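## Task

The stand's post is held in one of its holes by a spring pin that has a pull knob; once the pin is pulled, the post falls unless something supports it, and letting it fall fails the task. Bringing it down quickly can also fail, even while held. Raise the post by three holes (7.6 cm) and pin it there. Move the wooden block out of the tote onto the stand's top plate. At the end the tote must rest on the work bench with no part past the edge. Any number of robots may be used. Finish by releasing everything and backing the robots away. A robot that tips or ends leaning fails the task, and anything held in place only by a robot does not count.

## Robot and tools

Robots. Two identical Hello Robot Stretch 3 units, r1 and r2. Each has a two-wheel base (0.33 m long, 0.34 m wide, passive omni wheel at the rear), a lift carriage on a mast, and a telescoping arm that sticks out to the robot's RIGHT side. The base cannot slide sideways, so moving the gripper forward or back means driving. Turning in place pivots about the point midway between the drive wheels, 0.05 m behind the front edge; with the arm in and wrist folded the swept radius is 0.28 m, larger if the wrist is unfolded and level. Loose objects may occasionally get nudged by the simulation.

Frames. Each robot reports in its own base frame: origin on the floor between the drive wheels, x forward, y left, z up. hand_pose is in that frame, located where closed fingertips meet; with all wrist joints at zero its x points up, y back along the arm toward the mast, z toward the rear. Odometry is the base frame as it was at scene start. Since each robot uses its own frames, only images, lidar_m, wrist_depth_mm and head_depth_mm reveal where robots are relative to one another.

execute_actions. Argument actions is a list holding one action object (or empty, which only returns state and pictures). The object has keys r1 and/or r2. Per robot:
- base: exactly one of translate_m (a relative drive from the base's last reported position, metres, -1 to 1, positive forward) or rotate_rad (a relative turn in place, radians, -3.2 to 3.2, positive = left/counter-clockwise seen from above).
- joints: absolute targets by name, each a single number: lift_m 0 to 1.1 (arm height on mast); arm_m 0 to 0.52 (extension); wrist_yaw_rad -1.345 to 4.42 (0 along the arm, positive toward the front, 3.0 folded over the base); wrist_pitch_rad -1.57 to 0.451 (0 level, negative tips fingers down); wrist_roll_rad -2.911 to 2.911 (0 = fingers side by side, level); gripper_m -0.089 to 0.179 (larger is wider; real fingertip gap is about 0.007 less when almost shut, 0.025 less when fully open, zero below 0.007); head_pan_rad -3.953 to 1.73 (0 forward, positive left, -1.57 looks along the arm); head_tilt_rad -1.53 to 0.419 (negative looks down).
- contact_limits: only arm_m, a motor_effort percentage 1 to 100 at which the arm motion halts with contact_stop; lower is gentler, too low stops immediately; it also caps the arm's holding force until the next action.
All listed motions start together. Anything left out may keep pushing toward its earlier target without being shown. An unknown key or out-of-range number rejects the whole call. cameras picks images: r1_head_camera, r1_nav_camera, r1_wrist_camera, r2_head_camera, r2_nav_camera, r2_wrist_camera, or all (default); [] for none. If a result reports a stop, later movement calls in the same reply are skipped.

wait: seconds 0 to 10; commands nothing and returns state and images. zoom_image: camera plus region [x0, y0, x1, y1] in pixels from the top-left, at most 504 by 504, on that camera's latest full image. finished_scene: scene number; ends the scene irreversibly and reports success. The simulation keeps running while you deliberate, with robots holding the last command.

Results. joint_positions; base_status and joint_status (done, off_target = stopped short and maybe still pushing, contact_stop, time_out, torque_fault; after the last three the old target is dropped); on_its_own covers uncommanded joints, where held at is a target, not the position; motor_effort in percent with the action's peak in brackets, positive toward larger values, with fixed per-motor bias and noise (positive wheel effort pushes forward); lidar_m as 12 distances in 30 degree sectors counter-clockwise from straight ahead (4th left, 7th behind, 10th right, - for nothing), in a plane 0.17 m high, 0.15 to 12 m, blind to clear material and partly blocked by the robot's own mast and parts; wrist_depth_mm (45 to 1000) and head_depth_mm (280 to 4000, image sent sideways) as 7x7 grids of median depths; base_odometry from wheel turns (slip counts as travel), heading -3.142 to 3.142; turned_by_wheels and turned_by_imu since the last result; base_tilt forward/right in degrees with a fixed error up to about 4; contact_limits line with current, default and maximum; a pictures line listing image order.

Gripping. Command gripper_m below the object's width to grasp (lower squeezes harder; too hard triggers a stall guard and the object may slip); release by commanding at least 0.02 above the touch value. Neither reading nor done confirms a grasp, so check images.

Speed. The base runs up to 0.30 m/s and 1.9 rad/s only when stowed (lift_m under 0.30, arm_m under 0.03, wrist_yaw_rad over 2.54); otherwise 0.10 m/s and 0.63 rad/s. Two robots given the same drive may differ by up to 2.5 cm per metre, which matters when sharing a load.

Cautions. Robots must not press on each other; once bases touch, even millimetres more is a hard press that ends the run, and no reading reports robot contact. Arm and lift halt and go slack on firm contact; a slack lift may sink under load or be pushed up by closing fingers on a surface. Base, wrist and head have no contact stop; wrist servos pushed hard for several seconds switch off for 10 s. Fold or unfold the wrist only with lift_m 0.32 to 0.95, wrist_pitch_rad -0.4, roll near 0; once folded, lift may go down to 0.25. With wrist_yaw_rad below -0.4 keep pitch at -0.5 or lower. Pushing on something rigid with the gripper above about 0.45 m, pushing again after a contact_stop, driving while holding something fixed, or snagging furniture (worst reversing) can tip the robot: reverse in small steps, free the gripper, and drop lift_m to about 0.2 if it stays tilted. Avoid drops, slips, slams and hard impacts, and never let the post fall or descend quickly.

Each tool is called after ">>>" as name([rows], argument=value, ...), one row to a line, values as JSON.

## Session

>>> execute_actions(actions=[])

Scene clock: 0.00 s.
r1.base_odometry: x=+0.000 y=+0.000 heading=+0.000 (m, m, rad; r1's odometry frame)
r1.turned_by_wheels: +0.000 (rad since the last result)
r1.turned_by_imu: +0.000 (rad since the last result)
r1.base_tilt: forward=+0.5 right=-1.2 (deg)
r1.lidar_m: 0.94 0.80 0.80 0.92 1.57 3.12 3.58 1.74 1.35 2.16 5.67 1.67
r1.head_depth_mm: 1709 1716 1732 1743 1740 1752 1762 / 1446 1456 1459 1466 1474 1479 1491 / 1256 1259 1264 1277 1268 1282 1279 / 1112 1116 1119 1117 1120 1127 1131 / 993 998 997 997 1008 1005 1008 / 899 900 902 903 911 911 914 / 822 822 825 825 831 833 833
r1.base_status: not commanded
r1.joint_positions: lift_m=+0.377 arm_m=+0.003 wrist_yaw_rad=+2.931 wrist_pitch_rad=-0.422 wrist_roll_rad=+0.000 gripper_m=+0.037 head_pan_rad=-0.003 head_tilt_rad=-0.010
r1.joint_status: not commanded
r1.motor_effort: left_wheel=+0 right_wheel=-1 lift_m=+25 arm_m=-1 wrist_yaw_rad=+0 wrist_pitch_rad=+8 wrist_roll_rad=+0 gripper_m=+0 head_pan_rad=+0 head_tilt_rad=+1 (%)
r1.hand_pose: x=+0.0256 y=+0.0710 z=+0.3889 quat_wxyz=(+0.220, +0.703, +0.075, +0.672) (m; r1's base frame)
r1.wrist_depth_mm: - - - 927 810 721 630 / - - - - 888 772 673 / - - - - 938 831 720 / 971 - 922 899 867 826 758 / 792 757 784 744 746 707 696 / 653 655 - 631 - 598 599 / 573 561 - 552 535 526 515
r2.base_odometry: x=+0.000 y=+0.000 heading=+0.000 (m, m, rad; r2's odometry frame)
r2.turned_by_wheels: +0.000 (rad since the last result)
r2.turned_by_imu: +0.000 (rad since the last result)
r2.base_tilt: forward=-2.5 right=+0.4 (deg)
r2.lidar_m: 1.08 1.17 1.78 2.98 3.28 3.74 1.74 1.17 1.60 2.83 1.36 1.09
r2.head_depth_mm: 998 994 996 994 994 992 991 / 1012 1010 1013 1011 1010 1005 1010 / 1027 1029 1030 1028 1025 1026 1026 / 1044 1050 1047 1048 1049 1043 1046 / 1067 1065 1063 1065 1062 1060 1061 / 1083 1084 1083 1082 1084 1086 1082 / 1109 1109 1103 1105 1107 1104 1102
r2.base_status: not commanded
r2.joint_positions: lift_m=+0.496 arm_m=-0.002 wrist_yaw_rad=+3.098 wrist_pitch_rad=-0.540 wrist_roll_rad=-0.013 gripper_m=+0.037 head_pan_rad=+0.004 head_tilt_rad=-0.023
r2.joint_status: not commanded
r2.motor_effort: left_wheel=-1 right_wheel=+0 lift_m=+39 arm_m=+0 wrist_yaw_rad=+0 wrist_pitch_rad=+4 wrist_roll_rad=+1 gripper_m=-1 head_pan_rad=+0 head_tilt_rad=+3 (%)
r2.hand_pose: x=-0.0123 y=+0.0641 z=+0.4828 quat_wxyz=(+0.202, +0.681, +0.175, +0.682) (m; r2's base frame)
r2.wrist_depth_mm: - - - - - - - / - - - - - - - / - - - - - - - / 840 858 863 831 866 867 869 / 728 730 - 722 746 765 754 / 630 634 - 650 639 664 666 / 579 582 - - 573 586 597
pictures: r1_head_camera (sideways: a quarter turn clockwise sets it upright), r1_nav_camera (sideways: a quarter turn counterclockwise sets it upright), r1_wrist_camera, r2_head_camera (sideways: a quarter turn clockwise sets it upright), r2_nav_camera (sideways: a quarter turn counterclockwise sets it upright), r2_wrist_camera
Images, in order (width x height): r1_head_camera 896x504, r1_nav_camera 672x504, r1_wrist_camera 644x364, r2_head_camera 896x504, r2_nav_camera 672x504, r2_wrist_camera 644x364.

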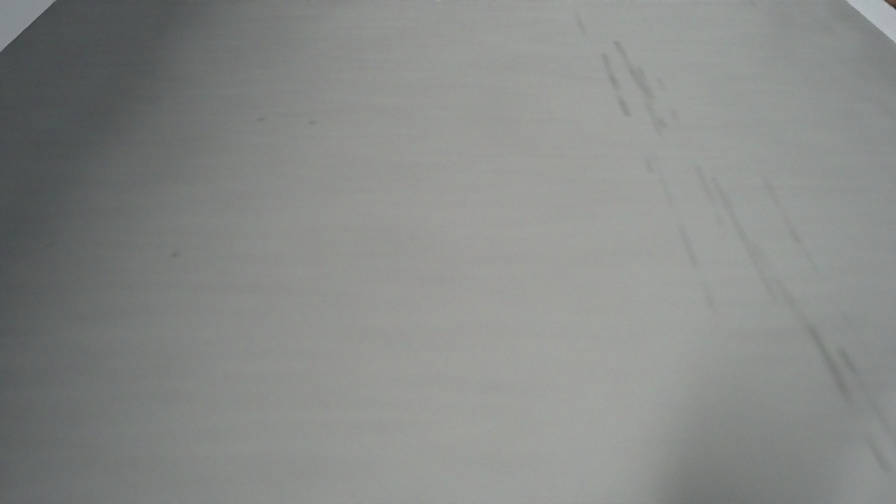

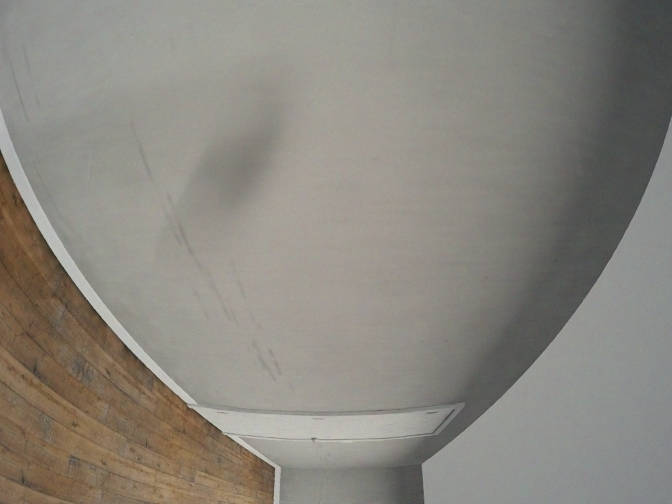

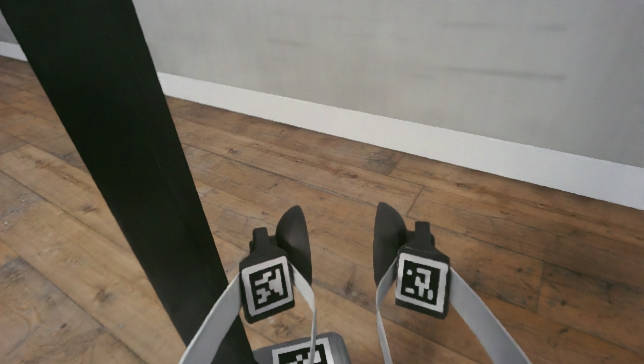

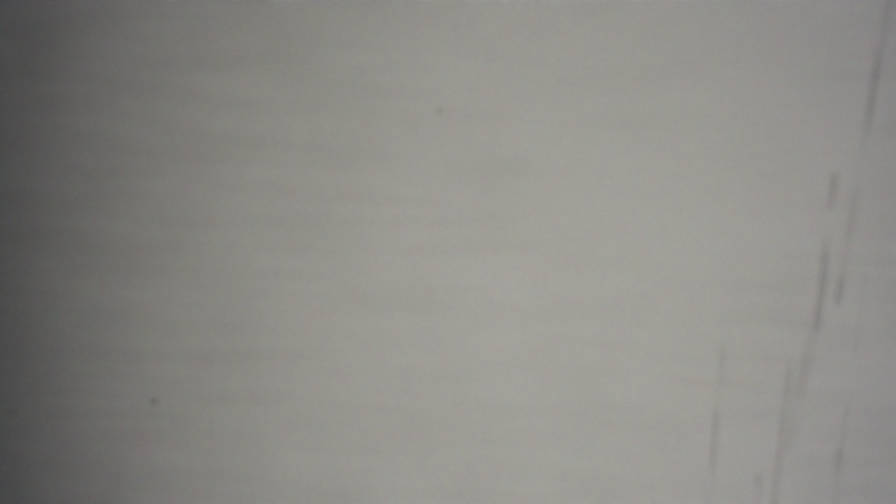

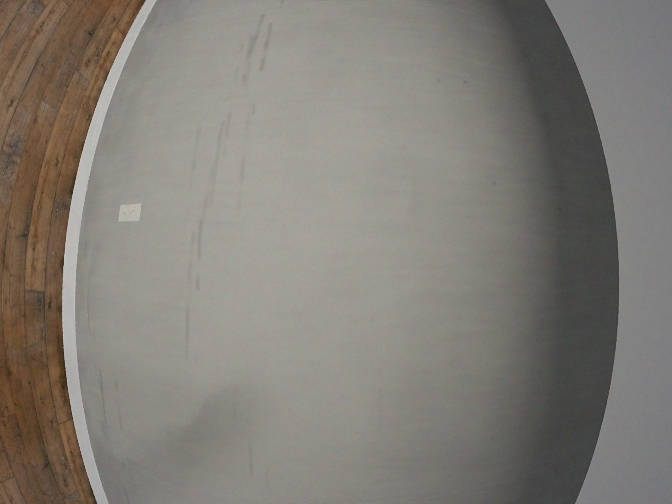

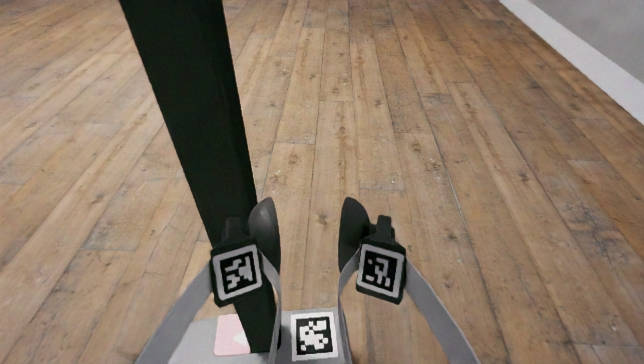

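>>> execute_actions([
  {"r1":{"joints":{"head_pan_rad":-2.3,"head_tilt_rad":-0.45,"lift_m":0.27,"wrist_pitch_rad":-0.4}},"r2":{"joints":{"head_pan_rad":-2.5,"head_tilt_rad":-0.45,"lift_m":0.27,"wrist_pitch_rad":-0.4}}},
], cameras=["r1_head_camera","r1_nav_camera","r2_head_camera","r2_nav_camera"])

Scene clock: 8.27 s.
r1.base_odometry: x=+0.000 y=+0.000 heading=+0.000 (m, m, rad; r1's odometry frame)
r1.turned_by_wheels: +0.000 (rad since the last result)
r1.turned_by_imu: -0.001 (rad since the last result)
r1.base_tilt: forward=+0.5 right=-1.1 (deg)
r1.lidar_m: 0.94 0.80 0.80 0.92 1.57 3.11 3.59 1.75 1.35 2.16 5.68 1.67
r1.head_depth_mm: 3352 3547 3800 2961 2091 1639 1338 / 3246 3535 3755 2898 2096 1616 1329 / 3286 3586 3799 2900 2105 1629 1336 / 3374 3633 3870 2902 2081 1623 1323 / 3318 3604 3875 2878 2081 1628 1333 / 3296 3569 3828 2724 2066 1611 1334 / 3337 3568 3811 1495 1914 1608 1326
r1.base_status: not commanded
r1.joint_positions: lift_m=+0.271 arm_m=+0.003 wrist_yaw_rad=+2.931 wrist_pitch_rad=-0.419 wrist_roll_rad=+0.000 gripper_m=+0.037 head_pan_rad=-2.293 head_tilt_rad=-0.444
r1.joint_status: all done
r1.motor_effort: left_wheel=+0(0) right_wheel=-1(1) lift_m=+15(21) arm_m=+0(0) wrist_yaw_rad=+0(0) wrist_pitch_rad=+11(11) wrist_roll_rad=+0(0) gripper_m=+1(0) head_pan_rad=-5(59) head_tilt_rad=-3(31) (%)
r1.hand_pose: x=+0.0257 y=+0.0713 z=+0.2829 quat_wxyz=(+0.219, +0.703, +0.074, +0.672) (m; r1's base frame)
r1.wrist_depth_mm: - - - 943 801 704 628 / - - - 996 875 762 667 / - - 948 894 864 791 721 / 770 - 737 712 687 677 659 / 622 593 609 585 591 559 555 / 520 512 - 505 - 479 470 / 465 - - - 422 413 408
r2.base_odometry: x=+0.000 y=+0.000 heading=+0.000 (m, m, rad; r2's odometry frame)
r2.turned_by_wheels: +0.000 (rad since the last result)
r2.turned_by_imu: +0.000 (rad since the last result)
r2.base_tilt: forward=-2.3 right=+0.6 (deg)
r2.lidar_m: 1.08 1.17 1.78 3.00 3.26 3.71 1.74 1.17 1.61 2.84 1.36 1.09
r2.head_depth_mm: 3733 3916 - 1545 2306 1762 1436 / - - - 1349 2025 1706 1432 / - - 2120 1424 2283 1623 1423 / - - 1987 1627 2267 1685 1419 / - - 2043 2858 2162 1738 1410 / - - 2264 3192 2167 1732 1414 / - - - 2801 2243 1723 1400
r2.base_status: not commanded
r2.joint_positions: lift_m=+0.270 arm_m=-0.002 wrist_yaw_rad=+3.098 wrist_pitch_rad=-0.420 wrist_roll_rad=-0.013 gripper_m=+0.037 head_pan_rad=-2.493 head_tilt_rad=-0.445
r2.joint_status: all done
r2.motor_effort: left_wheel=+0(0) right_wheel=+0(0) lift_m=+35(37) arm_m=+0(0) wrist_yaw_rad=+2(0) wrist_pitch_rad=+7(7) wrist_roll_rad=+0(0) gripper_m=+0(1) head_pan_rad=-3(30) head_tilt_rad=-4(34) (%)
r2.hand_pose: x=-0.0116 y=+0.0807 z=+0.2823 quat_wxyz=(+0.162, +0.690, +0.134, +0.693) (m; r2's base frame)
r2.wrist_depth_mm: - - - - - - - / - - - - - - - / 793 788 806 796 821 841 817 / 625 654 631 647 646 649 656 / 524 537 - 539 539 541 542 / 453 - - - 463 467 463 / - - - - 397 402 402
pictures: r1_head_camera (sideways: a quarter turn clockwise sets it upright), r1_nav_camera (sideways: a quarter turn counterclockwise sets it upright), r2_head_camera (sideways: a quarter turn clockwise sets it upright), r2_nav_camera (sideways: a quarter turn counterclockwise sets it upright)
Images, in order (width x height): r1_head_camera 896x504, r1_nav_camera 672x504, r2_head_camera 896x504, r2_nav_camera 672x504.

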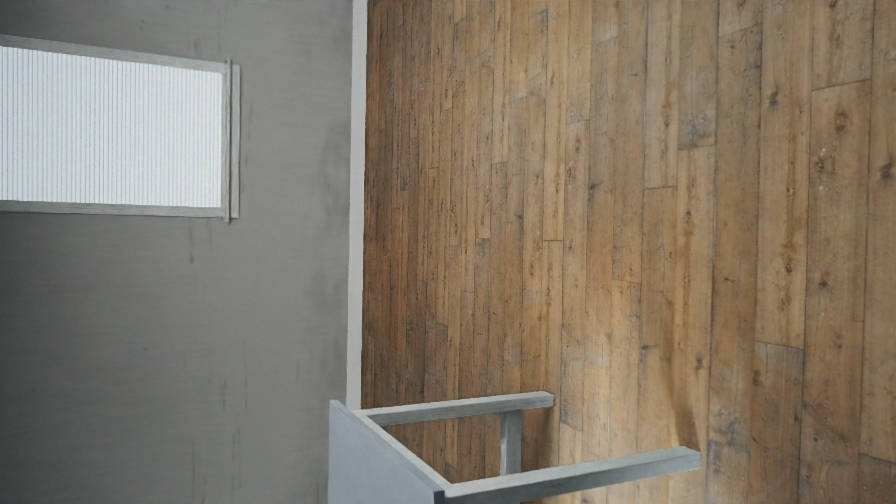

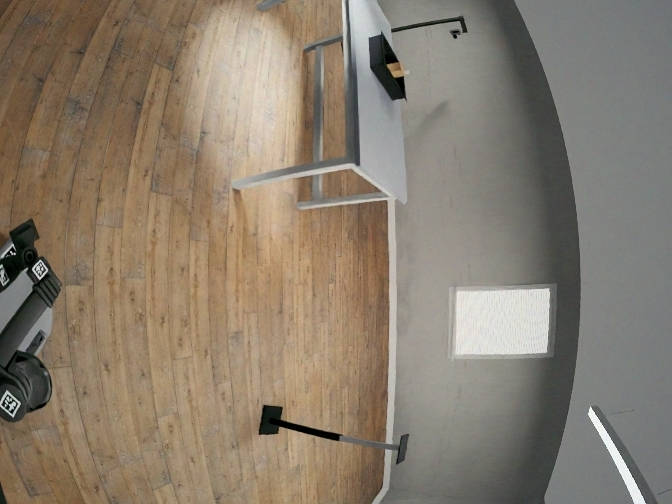

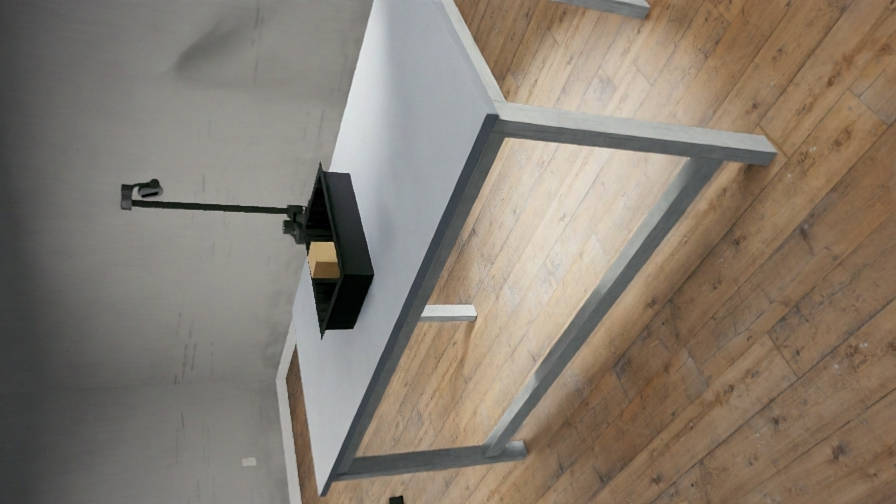

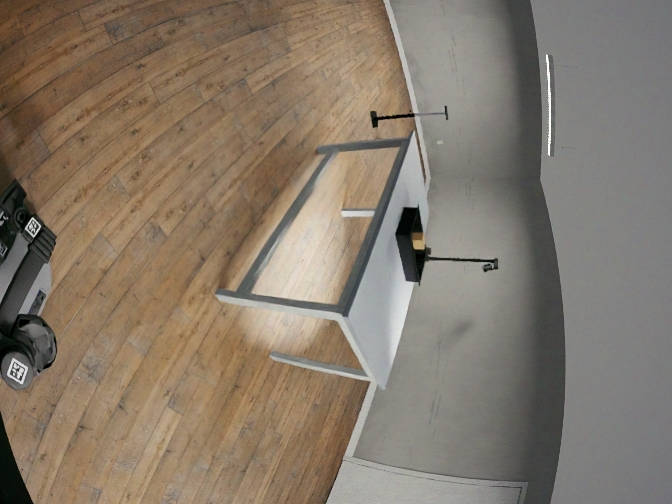

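>>> execute_actions([
  {"r1":{"joints":{"head_pan_rad":-2.85}},"r2":{"base":{"rotate_rad":-2.153},"joints":{"head_pan_rad":-1.57,"head_tilt_rad":-0.9}}},
], cameras=["r1_head_camera"])

Scene clock: 29.83 s.
r1.base_odometry: x=+0.000 y=+0.000 heading=+0.000 (m, m, rad; r1's odometry frame)
r1.turned_by_wheels: +0.000 (rad since the last result)
r1.turned_by_imu: -0.001 (rad since the last result)
r1.base_tilt: forward=+0.6 right=-1.2 (deg)
r1.lidar_m: 0.94 0.80 0.80 0.92 1.57 3.12 3.58 1.74 1.35 2.17 5.65 1.66
r1.head_depth_mm: 3475 3718 3843 2951 2112 1633 1331 / - - - 2966 2089 1623 1330 / - - - 2894 2091 1623 1331 / 3775 - - 2901 2044 1623 1330 / 3626 3859 - 2890 2077 1624 1333 / 3420 3648 - 2906 2109 1611 1333 / 3219 3482 3732 2876 2071 1612 1343
r1.base_status: not commanded
r1.joint_positions: lift_m=+0.271 arm_m=+0.003 wrist_yaw_rad=+2.931 wrist_pitch_rad=-0.419 wrist_roll_rad=+0.000 gripper_m=+0.037 head_pan_rad=-2.843 head_tilt_rad=-0.444
r1.joint_status: all done
r1.motor_effort: left_wheel=+0(1) right_wheel=-1(1) lift_m=+15(15) arm_m=+0(0) wrist_yaw_rad=+0(0) wrist_pitch_rad=+11(11) wrist_roll_rad=+0(0) gripper_m=+0(1) head_pan_rad=-5(47) head_tilt_rad=-3(3) (%)
r1.hand_pose: x=+0.0257 y=+0.0713 z=+0.2829 quat_wxyz=(+0.219, +0.703, +0.074, +0.672) (m; r1's base frame)
r1.wrist_depth_mm: - - - 931 804 711 626 / - - - - 879 759 672 / 997 - 939 923 857 801 712 / 765 - 732 707 689 676 660 / 623 596 611 588 592 560 551 / 521 517 - 508 - 480 465 / 464 - - - 424 415 408
r2.base_odometry: x=+0.000 y=+0.000 heading=-2.153 (m, m, rad; r2's odometry frame)
r2.turned_by_wheels: -2.153 (rad since the last result)
r2.turned_by_imu: -2.127 (rad since the last result)
r2.base_tilt: forward=-2.4 right=+0.6 (deg)
r2.lidar_m: 1.53 3.10 1.40 1.10 1.08 1.15 1.70 3.00 3.23 3.78 3.69 1.17
r2.head_depth_mm: 3316 2517 2036 1705 1461 1284 1143 / 3284 2496 2020 1694 1458 1278 1148 / 3286 2500 2031 1695 1466 1281 1163 / 3307 2502 2036 1685 1451 1283 1160 / 3291 2510 2005 1697 1456 1284 1147 / 3280 2480 2029 1693 1466 1286 1140 / 3179 2477 2019 1700 1455 1278 1141
r2.base_status: done
r2.joint_positions: lift_m=+0.270 arm_m=-0.002 wrist_yaw_rad=+3.098 wrist_pitch_rad=-0.420 wrist_roll_rad=-0.013 gripper_m=+0.037 head_pan_rad=-1.577 head_tilt_rad=-0.890
r2.joint_status: all done
r2.motor_effort: left_wheel=+1(8) right_wheel=-2(5) lift_m=+35(35) arm_m=+0(0) wrist_yaw_rad=+1(0) wrist_pitch_rad=+6(6) wrist_roll_rad=+0(0) gripper_m=-1(1) head_pan_rad=+3(29) head_tilt_rad=-6(37) (%)
r2.hand_pose: x=-0.0116 y=+0.0807 z=+0.2823 quat_wxyz=(+0.162, +0.690, +0.134, +0.693) (m; r2's base frame)
r2.wrist_depth_mm: 773 831 - - - - - / 836 898 - - - - - / 796 785 809 802 819 809 824 / 634 635 637 659 647 672 655 / 521 539 - 540 537 544 540 / 447 - - - 462 462 471 / - - - - 397 404 410
pictures: r1_head_camera (sideways: a quarter turn clockwise sets it upright)
Images, in order (width x height): r1_head_camera 896x504.

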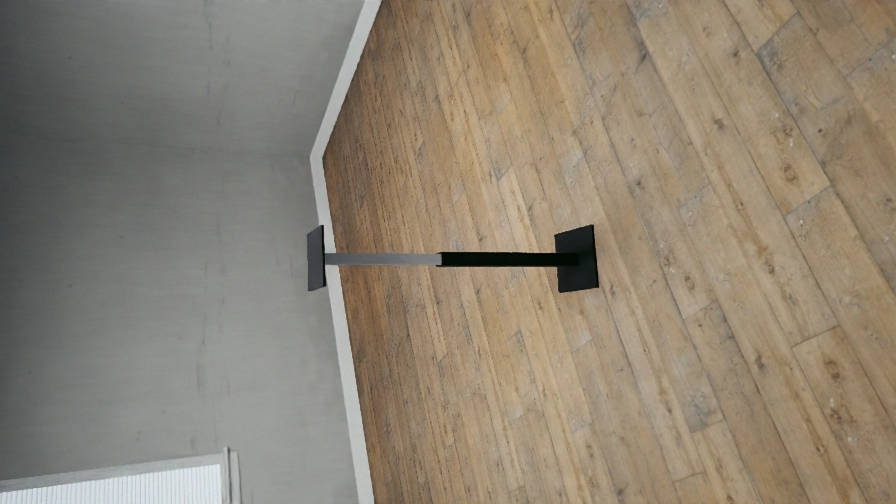

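>>> execute_actions([
  {"r1":{"base":{"rotate_rad":0.26}},"r2":{"base":{"translate_m":1.0}}},
], cameras=[])

>>> execute_actions([
  {"r1":{"base":{"translate_m":-0.65}},"r2":{"base":{"translate_m":0.6}}},
], cameras=[])

>>> execute_actions([
  {"r1":{"base":{"translate_m":-0.46}},"r2":{"base":{"rotate_rad":0.43}}},
], cameras=["r2_head_camera"])

Scene clock: 51.00 s.
r1.base_odometry: x=+0.000 y=+0.000 heading=+0.260 (m, m, rad; r1's odometry frame)
r1.turned_by_wheels: +0.260 (rad since the last result)
r1.turned_by_imu: +0.259 (rad since the last result)
r1.base_tilt: forward=+0.5 right=-1.2 (deg)
r1.lidar_m: 0.84 0.80 0.83 1.12 2.94 3.22 1.74 3.98 1.35 2.33 3.24 1.17
r1.head_depth_mm: 3645 - - 2907 2122 1632 1331 / 3599 - - 2779 2014 1634 1333 / 3479 3746 - 2920 2070 1632 1336 / 3421 3637 - 2937 2093 1623 1334 / 3270 3558 3753 2883 2094 1628 1329 / 3257 3538 3783 2898 2075 1633 1322 / 3187 3453 3687 2882 2054 1616 1336
r1.base_status: done
r1.joint_positions: lift_m=+0.271 arm_m=+0.003 wrist_yaw_rad=+2.931 wrist_pitch_rad=-0.419 wrist_roll_rad=+0.000 gripper_m=+0.037 head_pan_rad=-2.843 head_tilt_rad=-0.445
r1.joint_status: not commanded
r1.motor_effort: left_wheel=-2(9) right_wheel=+3(9) lift_m=+15(14) arm_m=+0(0) wrist_yaw_rad=+0(0) wrist_pitch_rad=+11(10) wrist_roll_rad=+0(0) gripper_m=+0(0) head_pan_rad=-4(5) head_tilt_rad=-2(3) (%)
r1.hand_pose: x=+0.0257 y=+0.0714 z=+0.2829 quat_wxyz=(+0.219, +0.703, +0.074, +0.672) (m; r1's base frame)
r1.wrist_depth_mm: - - - - 918 752 637 / - - - - 979 806 665 / - - 959 902 880 817 690 / 760 - 723 712 686 675 658 / 626 591 612 586 598 559 546 / 522 513 - 506 - 482 471 / 467 - - - 422 414 411
r2.base_odometry: x=-0.550 y=-0.835 heading=-2.153 (m, m, rad; r2's odometry frame)
r2.turned_by_wheels: +0.000 (rad since the last result)
r2.turned_by_imu: +0.005 (rad since the last result)
r2.base_tilt: forward=-2.4 right=+0.4 (deg)
r2.lidar_m: 0.89 4.22 1.93 1.51 1.50 1.60 2.37 3.92 4.17 0.57 0.56 0.60
r2.head_depth_mm: 3281 2500 2026 1686 1469 1284 1147 / 3284 2502 2004 1692 1460 1284 1142 / 3250 2498 2002 1690 1459 1283 1159 / 3125 2514 812 908 1219 1282 1161 / 3078 1003 812 1581 1453 1262 1142 / 3031 1003 810 731 1463 1234 1144 / 2909 998 811 716 1453 1237 1142
r2.base_status: done
r2.joint_positions: lift_m=+0.270 arm_m=-0.002 wrist_yaw_rad=+3.098 wrist_pitch_rad=-0.420 wrist_roll_rad=-0.013 gripper_m=+0.037 head_pan_rad=-1.577 head_tilt_rad=-0.890
r2.joint_status: not commanded
r2.motor_effort: left_wheel=+1(8) right_wheel=-2(3) lift_m=+36(36) arm_m=+0(0) wrist_yaw_rad=+0(0) wrist_pitch_rad=+6(6) wrist_roll_rad=+0(0) gripper_m=+0(1) head_pan_rad=+2(2) head_tilt_rad=-6(7) (%)
r2.hand_pose: x=-0.0116 y=+0.0808 z=+0.2824 quat_wxyz=(+0.162, +0.690, +0.134, +0.693) (m; r2's base frame)
r2.wrist_depth_mm: - - - - - - - / - - - - - - - / 803 805 802 800 795 811 827 / 636 639 660 646 644 662 668 / 534 532 - 524 544 541 547 / 454 - - - 466 466 470 / - - - - 403 403 409
pictures: none
No camera images: the call's "cameras" was empty. Leave "cameras" out to get every camera's image.

Scene clock: 54.80 s.
r1.base_odometry: x=-0.628 y=-0.167 heading=+0.260 (m, m, rad; r1's odometry frame)
r1.turned_by_wheels: +0.000 (rad since the last result)
r1.turned_by_imu: -0.001 (rad since the last result)
r1.base_tilt: forward=+0.5 right=-1.2 (deg)
r1.lidar_m: 1.42 1.36 1.40 1.90 2.79 2.86 1.09 3.41 1.59 1.11 5.76 1.98
r1.head_depth_mm: 3183 3498 3785 2916 2091 1627 1335 / 3078 3374 3639 2500 2016 1569 1328 / 3021 3236 3530 2929 2097 1624 1329 / 2943 3162 3460 2919 2079 1628 1323 / 2851 3086 3354 2912 2079 1626 1334 / 2811 2970 3310 2846 2092 1613 1330 / 2697 2943 3180 2917 2082 1606 1328
r1.base_status: done
r1.joint_positions: lift_m=+0.271 arm_m=+0.003 wrist_yaw_rad=+2.931 wrist_pitch_rad=-0.419 wrist_roll_rad=+0.000 gripper_m=+0.037 head_pan_rad=-2.843 head_tilt_rad=-0.445
r1.joint_status: not commanded
r1.motor_effort: left_wheel=-2(11) right_wheel=+2(6) lift_m=+15(14) arm_m=+0(0) wrist_yaw_rad=+0(0) wrist_pitch_rad=+11(11) wrist_roll_rad=+0(0) gripper_m=+0(1) head_pan_rad=-5(4) head_tilt_rad=-2(3) (%)
r1.hand_pose: x=+0.0257 y=+0.0714 z=+0.2830 quat_wxyz=(+0.219, +0.703, +0.074, +0.672) (m; r1's base frame)
r1.wrist_depth_mm: - - - - - - - / - - - - - - - / - - 935 899 878 839 823 / 774 - 722 707 691 674 659 / 620 586 609 581 591 557 545 / 521 513 - 508 - 479 468 / 466 - - - 424 412 409
r2.base_odometry: x=-0.879 y=-1.337 heading=-2.153 (m, m, rad; r2's odometry frame)
r2.turned_by_wheels: +0.000 (rad since the last result)
r2.turned_by_imu: +0.003 (rad since the last result)
r2.base_tilt: forward=-2.5 right=+0.5 (deg)
r2.lidar_m: 0.50 4.33 2.24 1.76 1.74 1.86 2.77 4.47 0.41 0.32 0.32 0.34
r2.head_depth_mm: 3275 1007 813 684 1404 1250 1141 / 3142 1003 815 685 624 1241 1146 / 3045 1006 811 683 610 1285 1162 / 2972 1001 790 667 586 1280 1159 / 2924 972 772 650 587 1255 1102 / 2835 898 671 638 587 1225 1114 / 2726 865 786 629 587 544 1109
r2.base_status: done
r2.joint_positions: lift_m=+0.270 arm_m=-0.002 wrist_yaw_rad=+3.098 wrist_pitch_rad=-0.420 wrist_roll_rad=-0.013 gripper_m=+0.037 head_pan_rad=-1.577 head_tilt_rad=-0.890
r2.joint_status: not commanded
r2.motor_effort: left_wheel=+1(6) right_wheel=-1(3) lift_m=+35(35) arm_m=+0(0) wrist_yaw_rad=-1(0) wrist_pitch_rad=+6(6) wrist_roll_rad=+0(0) gripper_m=-1(1) head_pan_rad=+2(2) head_tilt_rad=-6(6) (%)
r2.hand_pose: x=-0.0116 y=+0.0808 z=+0.2824 quat_wxyz=(+0.162, +0.690, +0.134, +0.693) (m; r2's base frame)
r2.wrist_depth_mm: - - - - - - - / - - - - - - - / 797 782 800 818 815 822 813 / 641 626 641 643 643 673 660 / 530 522 - 539 539 549 546 / 456 - - - 468 460 468 / - - - - 404 407 404
pictures: none
No camera images: the call's "cameras" was empty. Leave "cameras" out to get every camera's image.

Scene clock: 58.00 s.
r1.base_odometry: x=-1.073 y=-0.285 heading=+0.260 (m, m, rad; r1's odometry frame)
r1.turned_by_wheels: +0.000 (rad since the last result)
r1.turned_by_imu: -0.001 (rad since the last result)
r1.base_tilt: forward=+0.6 right=-1.1 (deg)
r1.lidar_m: 1.83 1.76 1.81 2.45 2.55 2.62 0.63 3.02 3.12 1.16 1.15 2.55
r1.head_depth_mm: 2786 3070 3287 2924 2098 1625 1334 / 2721 2941 3183 2932 736 1634 1340 / 2666 2854 3157 2884 739 1527 1243 / 2627 2860 3084 2925 2076 1631 1332 / 2523 2790 2970 2856 2077 1620 1329 / 2466 2633 2892 2911 2082 1629 1332 / 2405 2576 2797 2912 2071 1609 1325
r1.base_status: done
r1.joint_positions: lift_m=+0.271 arm_m=+0.003 wrist_yaw_rad=+2.931 wrist_pitch_rad=-0.419 wrist_roll_rad=+0.000 gripper_m=+0.037 head_pan_rad=-2.843 head_tilt_rad=-0.446
r1.joint_status: not commanded
r1.motor_effort: left_wheel=-2(10) right_wheel=+2(6) lift_m=+14(15) arm_m=+0(0) wrist_yaw_rad=+0(1) wrist_pitch_rad=+11(11) wrist_roll_rad=+0(0) gripper_m=+0(1) head_pan_rad=-4(4) head_tilt_rad=-2(2) (%)
r1.hand_pose: x=+0.0257 y=+0.0714 z=+0.2830 quat_wxyz=(+0.219, +0.703, +0.074, +0.672) (m; r1's base frame)
r1.wrist_depth_mm: - - - - - - - / - - - - - - - / - - 934 905 876 843 835 / 776 - 732 715 690 679 661 / 633 597 609 592 582 556 547 / 523 513 - 511 - 479 469 / 467 - - - 423 414 408
r2.base_odometry: x=-0.879 y=-1.337 heading=-1.723 (m, m, rad; r2's odometry frame)
r2.turned_by_wheels: +0.430 (rad since the last result)
r2.turned_by_imu: +0.426 (rad since the last result)
r2.base_tilt: forward=-2.4 right=+0.6 (deg)
r2.lidar_m: 4.33 2.44 1.79 1.73 1.80 2.49 4.46 0.44 0.33 0.32 0.33 0.45
r2.head_depth_mm: 2785 1009 728 639 589 1240 1114 / 2787 909 747 645 589 1258 1110 / 2835 897 727 652 588 1258 1126 / 2830 902 766 644 588 1260 1143 / 2871 1004 812 681 588 1258 1127 / 2835 1000 811 681 587 1256 1131 / 2897 1001 812 680 587 1279 1127
r2.base_status: done
r2.joint_positions: lift_m=+0.270 arm_m=-0.002 wrist_yaw_rad=+3.098 wrist_pitch_rad=-0.420 wrist_roll_rad=-0.013 gripper_m=+0.037 head_pan_rad=-1.577 head_tilt_rad=-0.890
r2.joint_status: not commanded
r2.motor_effort: left_wheel=-2(7) right_wheel=+2(6) lift_m=+36(36) arm_m=+0(0) wrist_yaw_rad=+0(0) wrist_pitch_rad=+6(6) wrist_roll_rad=+0(0) gripper_m=-1(0) head_pan_rad=+2(2) head_tilt_rad=-6(6) (%)
r2.hand_pose: x=-0.0116 y=+0.0808 z=+0.2824 quat_wxyz=(+0.162, +0.690, +0.134, +0.693) (m; r2's base frame)
r2.wrist_depth_mm: - - - - - - - / - - - - - - - / 795 793 802 829 832 846 848 / 635 634 653 647 655 659 645 / 526 540 - 536 540 553 554 / 456 - - - 467 461 463 / - - - - 408 403 409
pictures: r2_head_camera (sideways: a quarter turn clockwise sets it upright)
Images, in order (width x height): r2_head_camera 896x504.

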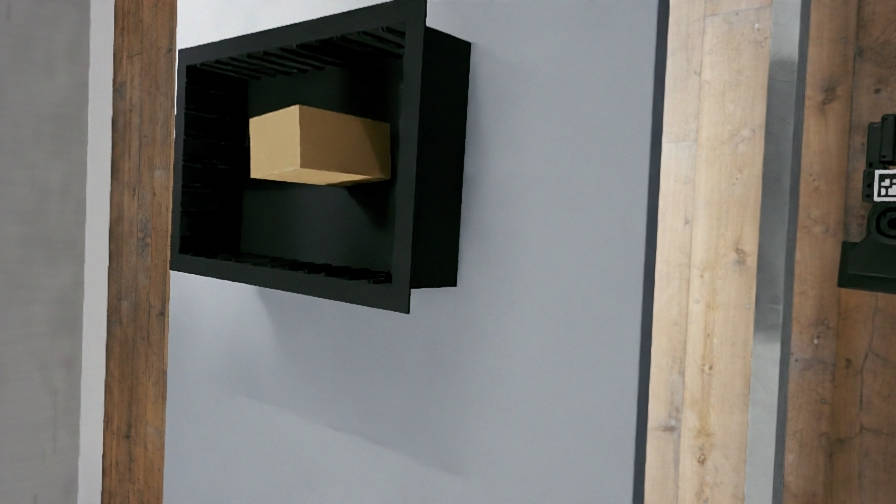

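>>> execute_actions([
  {"r1":{"base":{"rotate_rad":-1.40},"joints":{"lift_m":0.72,"gripper_m":0.11,"head_pan_rad":-1.57,"head_tilt_rad":-0.7}},"r2":{"base":{"translate_m":-0.09},"joints":{"lift_m":0.92,"gripper_m":0.11}}},
], cameras=["r1_head_camera"])

>>> execute_actions([
  {"r1":{"joints":{"wrist_yaw_rad":0}},"r2":{"joints":{"wrist_yaw_rad":0,"arm_m":0.13}}},
], cameras=["r1_wrist_camera","r2_wrist_camera"])

Scene clock: 74.93 s.
r1.base_odometry: x=-1.073 y=-0.285 heading=-1.140 (m, m, rad; r1's odometry frame)
r1.turned_by_wheels: -1.400 (rad since the last result)
r1.turned_by_imu: -1.409 (rad since the last result)
r1.base_tilt: forward=+0.6 right=-1.2 (deg)
r1.lidar_m: 1.15 2.56 2.19 1.77 1.76 1.92 2.56 2.53 2.78 0.63 3.01 1.45
r1.head_depth_mm: 3130 3348 2612 1978 1620 1366 1200 / 3026 3256 2603 1976 1600 1350 1217 / 2868 3198 2568 1772 1601 1357 1193 / 2752 3065 2573 806 1508 1287 1209 / 2637 2954 2583 1950 1596 1350 1206 / 2582 2855 2577 1952 1606 1347 1159 / 2458 2686 2584 1965 1585 1345 1166
r1.base_status: done
r1.joint_positions: lift_m=+0.719 arm_m=+0.003 wrist_yaw_rad=+2.931 wrist_pitch_rad=-0.419 wrist_roll_rad=+0.000 gripper_m=+0.110 head_pan_rad=-1.577 head_tilt_rad=-0.692
r1.joint_status: all done
r1.motor_effort: left_wheel=+2(10) right_wheel=-4(10) lift_m=+33(35) arm_m=+0(0) wrist_yaw_rad=+1(0) wrist_pitch_rad=+10(11) wrist_roll_rad=+0(0) gripper_m=+0(83) head_pan_rad=+5(59) head_tilt_rad=-4(23) (%)
r1.hand_pose: x=+0.0257 y=+0.0714 z=+0.7320 quat_wxyz=(+0.219, +0.703, +0.074, +0.673) (m; r1's base frame)
r1.wrist_depth_mm: - - - - - - - / - - - - - - - / - - - - - - - / - - - - - - - / - - - - - - - / - - - - - - - / 956 955 923 927 904 883 883
r2.base_odometry: x=-0.866 y=-1.248 heading=-1.723 (m, m, rad; r2's odometry frame)
r2.turned_by_wheels: +0.000 (rad since the last result)
r2.turned_by_imu: +0.000 (rad since the last result)
r2.base_tilt: forward=-2.4 right=+0.6 (deg)
r2.lidar_m: 4.43 2.43 1.79 1.73 1.80 2.48 4.37 0.44 0.33 0.31 0.33 0.45
r2.head_depth_mm: 2798 1008 816 716 - 1254 1111 / 2788 1002 752 670 - 1261 1115 / 2802 909 788 650 - - - / 2813 901 701 653 - 1252 1108 / 2856 888 786 645 - 1241 1131 / 2866 1001 767 652 593 1262 1128 / 2893 1001 810 681 588 1275 1127
r2.base_status: done
r2.joint_positions: lift_m=+0.920 arm_m=-0.002 wrist_yaw_rad=+3.098 wrist_pitch_rad=-0.419 wrist_roll_rad=-0.013 gripper_m=+0.110 head_pan_rad=-1.577 head_tilt_rad=-0.890
r2.joint_status: all done
r2.motor_effort: left_wheel=-2(9) right_wheel=+2(5) lift_m=+43(45) arm_m=+0(0) wrist_yaw_rad=+0(1) wrist_pitch_rad=+6(6) wrist_roll_rad=+0(0) gripper_m=-1(80) head_pan_rad=+2(2) head_tilt_rad=-7(6) (%)
r2.hand_pose: x=-0.0116 y=+0.0809 z=+0.9323 quat_wxyz=(+0.161, +0.690, +0.133, +0.693) (m; r2's base frame)
r2.wrist_depth_mm: - - - - - - - / - - - - - - - / - - - - - - - / - - - - - - - / - - - - - - - / - - - - - - - / - - - - - - -
pictures: r1_head_camera (sideways: a quarter turn clockwise sets it upright)
Images, in order (width x height): r1_head_camera 896x504.

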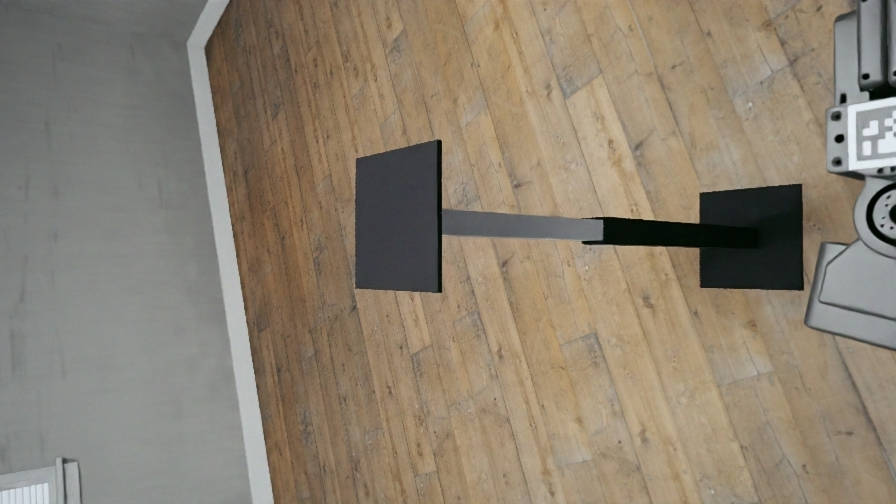

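Scene clock: 77.50 s.
r1.base_odometry: x=-1.073 y=-0.285 heading=-1.140 (m, m, rad; r1's odometry frame)
r1.turned_by_wheels: +0.000 (rad since the last result)
r1.turned_by_imu: +0.000 (rad since the last result)
r1.base_tilt: forward=+0.5 right=-1.2 (deg)
r1.lidar_m: 1.16 2.56 2.19 1.77 1.76 1.92 2.56 2.54 2.77 0.63 3.01 1.45
r1.head_depth_mm: 3089 3352 2586 1988 1615 1361 1203 / 2980 3310 2592 1966 1611 1353 1219 / 2852 3155 2566 1790 1604 1379 1203 / 2750 3096 2581 802 1526 1334 - / 2659 2961 2568 1956 1600 1350 1163 / 2552 2799 2552 1969 1602 1351 1165 / 2489 2711 2560 1951 1599 1353 1158
r1.base_status: not commanded
r1.joint_positions: lift_m=+0.719 arm_m=+0.003 wrist_yaw_rad=+0.002 wrist_pitch_rad=-0.419 wrist_roll_rad=+0.000 gripper_m=+0.110 head_pan_rad=-1.577 head_tilt_rad=-0.692
r1.joint_status: all done
r1.motor_effort: left_wheel=+3(2) right_wheel=-4(4) lift_m=+33(33) arm_m=+0(0) wrist_yaw_rad=-1(1) wrist_pitch_rad=+11(10) wrist_roll_rad=+0(0) gripper_m=+0(0) head_pan_rad=+5(5) head_tilt_rad=-4(4) (%)
r1.hand_pose: x=-0.0211 y=-0.3723 z=+0.7320 quat_wxyz=(+0.692, +0.148, -0.691, -0.147) (m; r1's base frame)
r1.wrist_depth_mm: - - - - - - - / - - - - - - - / - - - - - - - / - - - - - - - / - - - - - - - / - - - - - - - / 970 967 933 901 892 887 865
r2.base_odometry: x=-0.866 y=-1.248 heading=-1.723 (m, m, rad; r2's odometry frame)
r2.turned_by_wheels: +0.000 (rad since the last result)
r2.turned_by_imu: +0.000 (rad since the last result)
r2.base_tilt: forward=-2.3 right=+0.5 (deg)
r2.lidar_m: 4.44 2.44 1.79 1.73 1.80 2.47 4.36 0.44 0.33 0.31 0.33 0.45
r2.head_depth_mm: 2793 2689 - - 590 1241 1114 / 2806 2694 - - 589 1262 1116 / 2829 1038 - - 588 1255 1111 / 2854 901 720 653 587 1262 1108 / 2861 887 786 644 588 1264 1126 / 2877 1001 769 652 587 1259 1127 / 2894 1000 809 681 586 1280 1124
r2.base_status: not commanded
r2.joint_positions: lift_m=+0.920 arm_m=+0.130 wrist_yaw_rad=+0.003 wrist_pitch_rad=-0.419 wrist_roll_rad=-0.013 gripper_m=+0.110 head_pan_rad=-1.577 head_tilt_rad=-0.890
r2.joint_status: all done
r2.motor_effort: left_wheel=-2(2) right_wheel=+2(2) lift_m=+43(43) arm_m=+4(7) wrist_yaw_rad=-2(4) wrist_pitch_rad=+6(6) wrist_roll_rad=+0(0) gripper_m=+0(0) head_pan_rad=+2(2) head_tilt_rad=-5(6) (%)
r2.hand_pose: x=-0.0208 y=-0.4988 z=+0.9323 quat_wxyz=(+0.697, +0.149, -0.687, -0.145) (m; r2's base frame)
r2.wrist_depth_mm: - - - - - - - / - - - - - - - / 580 575 486 501 587 603 607 / 457 362 297 433 456 486 482 / 379 289 261 371 295 394 402 / 240 - 309 320 265 341 339 / 207 281 287 288 225 293 294
pictures: r1_wrist_camera, r2_wrist_camera
Images, in order (width x height): r1_wrist_camera 644x364, r2_wrist_camera 644x364.

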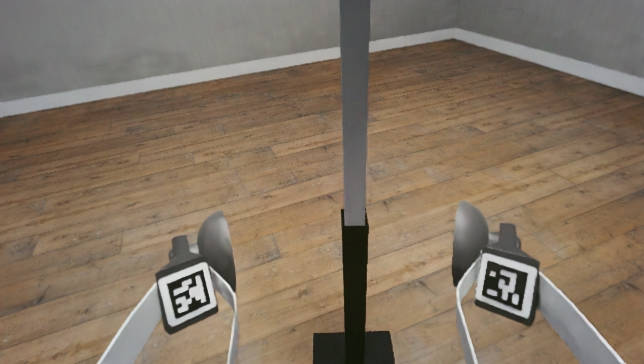

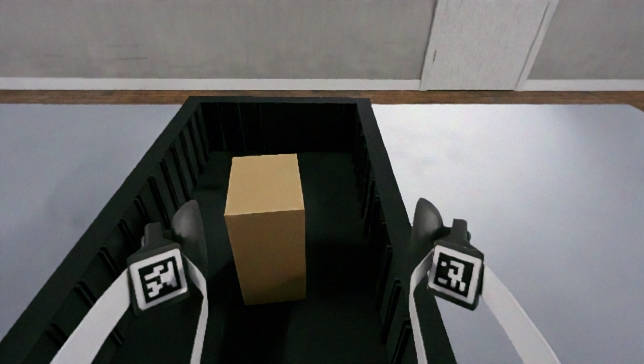

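>>> execute_actions([
  {"r1":{"base":{"translate_m":-0.017},"joints":{"wrist_pitch_rad":0.0,"arm_m":0.1}},"r2":{"base":{"translate_m":0.032},"joints":{"arm_m":0.24}}},
], cameras=["r1_wrist_camera","r2_wrist_camera"])

Scene clock: 88.83 s.
r1.base_odometry: x=-1.080 y=-0.270 heading=-1.140 (m, m, rad; r1's odometry frame)
r1.turned_by_wheels: +0.000 (rad since the last result)
r1.turned_by_imu: -0.001 (rad since the last result)
r1.base_tilt: forward=+0.6 right=-1.3 (deg)
r1.lidar_m: 1.17 2.58 2.19 1.76 1.75 1.91 2.55 2.52 2.76 0.63 3.01 1.47
r1.head_depth_mm: 3146 3301 2621 1973 1608 1392 - / 3024 3283 2574 1980 1607 - - / 2845 3187 2593 1868 1610 - 1128 / 2753 3094 2561 799 1650 1308 1138 / 2675 2928 2532 1976 1608 1351 1167 / 2557 2843 2542 1959 1593 1361 1163 / 2480 2746 2551 1966 1595 1339 1165
r1.base_status: done
r1.joint_positions: lift_m=+0.719 arm_m=+0.100 wrist_yaw_rad=+0.001 wrist_pitch_rad=-0.023 wrist_roll_rad=+0.000 gripper_m=+0.110 head_pan_rad=-1.577 head_tilt_rad=-0.692
r1.joint_status: all done
r1.motor_effort: left_wheel=+2(5) right_wheel=-4(9) lift_m=+33(33) arm_m=+4(5) wrist_yaw_rad=-1(1) wrist_pitch_rad=+12(12) wrist_roll_rad=+0(0) gripper_m=+1(1) head_pan_rad=+4(4) head_tilt_rad=-4(4) (%)
r1.hand_pose: x=-0.0213 y=-0.5003 z=+0.8283 quat_wxyz=(+0.707, +0.009, -0.707, -0.008) (m; r1's base frame)
r1.wrist_depth_mm: - - - - - - - / - - - - - - - / - - - - 374 - - / - - - - - - - / - - - - - - - / - - - - - - - / - - - - - - -
r2.base_odometry: x=-0.871 y=-1.279 heading=-1.723 (m, m, rad; r2's odometry frame)
r2.turned_by_wheels: +0.000 (rad since the last result)
r2.turned_by_imu: +0.000 (rad since the last result)
r2.base_tilt: forward=-2.4 right=+0.6 (deg)
r2.lidar_m: 4.40 2.45 1.80 1.74 1.80 2.48 4.40 0.44 0.33 0.31 0.33 0.45
r2.head_depth_mm: 2743 - 791 683 588 1238 1107 / 2713 - 707 642 588 1256 1111 / 2790 - 733 649 588 1266 1110 / 2860 893 786 650 588 1254 1118 / 2855 968 746 646 587 1261 1128 / 2869 1001 811 681 587 1264 1127 / 2873 1000 811 680 586 1281 1120
r2.base_status: done
r2.joint_positions: lift_m=+0.920 arm_m=+0.240 wrist_yaw_rad=+0.002 wrist_pitch_rad=-0.419 wrist_roll_rad=-0.013 gripper_m=+0.110 head_pan_rad=-1.577 head_tilt_rad=-0.890
r2.joint_status: all done
r2.motor_effort: left_wheel=-2(3) right_wheel=+2(4) lift_m=+44(43) arm_m=+4(4) wrist_yaw_rad=-1(3) wrist_pitch_rad=+6(6) wrist_roll_rad=+0(0) gripper_m=-1(1) head_pan_rad=+2(2) head_tilt_rad=-6(7) (%)
r2.hand_pose: x=-0.0210 y=-0.6088 z=+0.9323 quat_wxyz=(+0.697, +0.149, -0.687, -0.146) (m; r2's base frame)
r2.wrist_depth_mm: - - - - - - - / - - - - - - - / 571 572 587 599 589 605 612 / 453 444 422 431 423 479 481 / 385 372 383 381 372 390 398 / 327 - 318 194 321 334 337 / 287 267 279 168 277 208 296
pictures: r1_wrist_camera, r2_wrist_camera
Images, in order (width x height): r1_wrist_camera 644x364, r2_wrist_camera 644x364.

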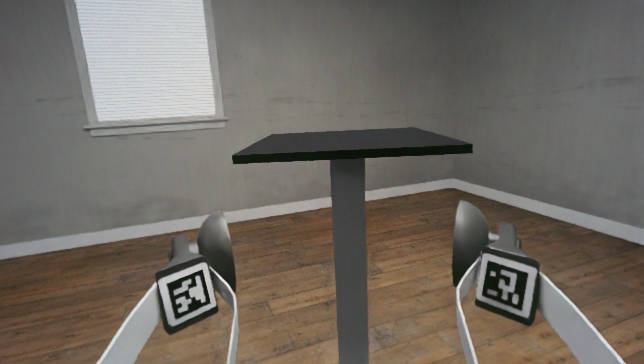

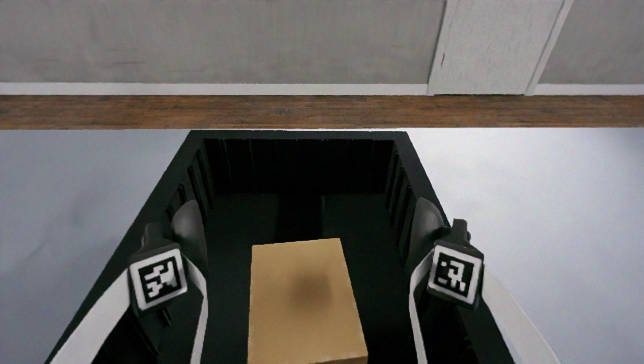

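>>> execute_actions([
  {"r1":{"base":{"translate_m":-0.008},"joints":{"lift_m":0.695}},"r2":{"joints":{"arm_m":0.245,"lift_m":0.835,"wrist_yaw_rad":0.04}}},
], cameras=["r1_wrist_camera","r2_wrist_camera"])

Scene clock: 106.83 s.
r1.base_odometry: x=-1.083 y=-0.262 heading=-1.140 (m, m, rad; r1's odometry frame)
r1.turned_by_wheels: +0.000 (rad since the last result)
r1.turned_by_imu: -0.001 (rad since the last result)
r1.base_tilt: forward=+0.5 right=-1.2 (deg)
r1.lidar_m: 1.18 2.59 2.19 1.76 1.75 1.91 2.54 2.52 2.75 0.63 3.02 1.48
r1.head_depth_mm: 3153 3315 2567 1980 1616 1376 1216 / 3003 3307 2602 1982 1601 1416 - / 2878 3185 2587 1863 1597 - - / 2761 3040 2537 783 1554 1303 1143 / 2642 3016 2573 1891 1582 1349 1169 / 2585 2848 2556 1968 1602 1349 1163 / 2464 2737 2559 1951 1600 1347 1161
r1.base_status: done
r1.joint_positions: lift_m=+0.696 arm_m=+0.100 wrist_yaw_rad=+0.001 wrist_pitch_rad=-0.022 wrist_roll_rad=+0.000 gripper_m=+0.110 head_pan_rad=-1.577 head_tilt_rad=-0.692
r1.joint_status: all done
r1.motor_effort: left_wheel=+2(5) right_wheel=-4(9) lift_m=+15(29) arm_m=+4(4) wrist_yaw_rad=-1(0) wrist_pitch_rad=+12(12) wrist_roll_rad=+0(0) gripper_m=+1(0) head_pan_rad=+6(5) head_tilt_rad=-5(4) (%)
r1.hand_pose: x=-0.0213 y=-0.5003 z=+0.8046 quat_wxyz=(+0.707, +0.008, -0.707, -0.008) (m; r1's base frame)
r1.wrist_depth_mm: - - - - - - - / - - - - - - - / - - - 366 - - - / - - - - - - - / - - - - - - - / - - - - - - - / - - - - - - -
r2.base_odometry: x=-0.871 y=-1.279 heading=-1.723 (m, m, rad; r2's odometry frame)
r2.turned_by_wheels: +0.000 (rad since the last result)
r2.turned_by_imu: +0.000 (rad since the last result)
r2.base_tilt: forward=-2.4 right=+0.5 (deg)
r2.lidar_m: 4.39 2.45 1.80 1.73 1.81 2.47 4.39 0.44 0.33 0.32 0.33 0.45
r2.head_depth_mm: 2783 1005 - - 588 1243 1110 / 2812 2593 - 655 589 1261 1110 / 2830 896 - 650 588 1263 1109 / 2839 904 809 652 588 1260 1109 / 2823 974 748 649 587 1256 1123 / 2865 1000 811 681 587 1258 1125 / 2905 998 812 681 588 1279 1125
r2.base_status: not commanded
r2.joint_positions: lift_m=+0.835 arm_m=+0.245 wrist_yaw_rad=+0.037 wrist_pitch_rad=-0.419 wrist_roll_rad=-0.013 gripper_m=+0.110 head_pan_rad=-1.577 head_tilt_rad=-0.890
r2.joint_status: all done
r2.motor_effort: left_wheel=-2(2) right_wheel=+1(1) lift_m=+35(35) arm_m=+4(4) wrist_yaw_rad=+3(2) wrist_pitch_rad=+6(6) wrist_roll_rad=+1(0) gripper_m=+0(0) head_pan_rad=+2(2) head_tilt_rad=-6(7) (%)
r2.hand_pose: x=-0.0133 y=-0.6137 z=+0.8475 quat_wxyz=(+0.699, +0.161, -0.684, -0.134) (m; r2's base frame)
r2.wrist_depth_mm: - - - - - - - / - - 347 348 355 - - / 408 263 369 365 359 408 433 / 307 229 312 136 298 212 340 / 167 211 120 112 113 174 282 / 163 - 116 112 120 159 141 / 162 200 194 133 199 191 124
pictures: r1_wrist_camera, r2_wrist_camera
Images, in order (width x height): r1_wrist_camera 644x364, r2_wrist_camera 644x364.

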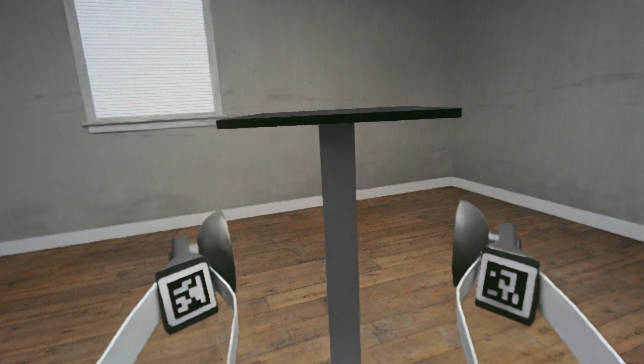

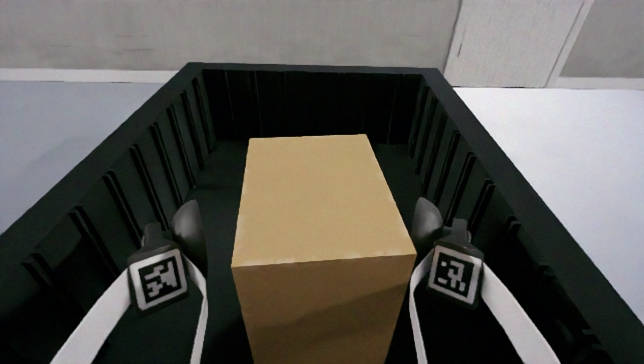

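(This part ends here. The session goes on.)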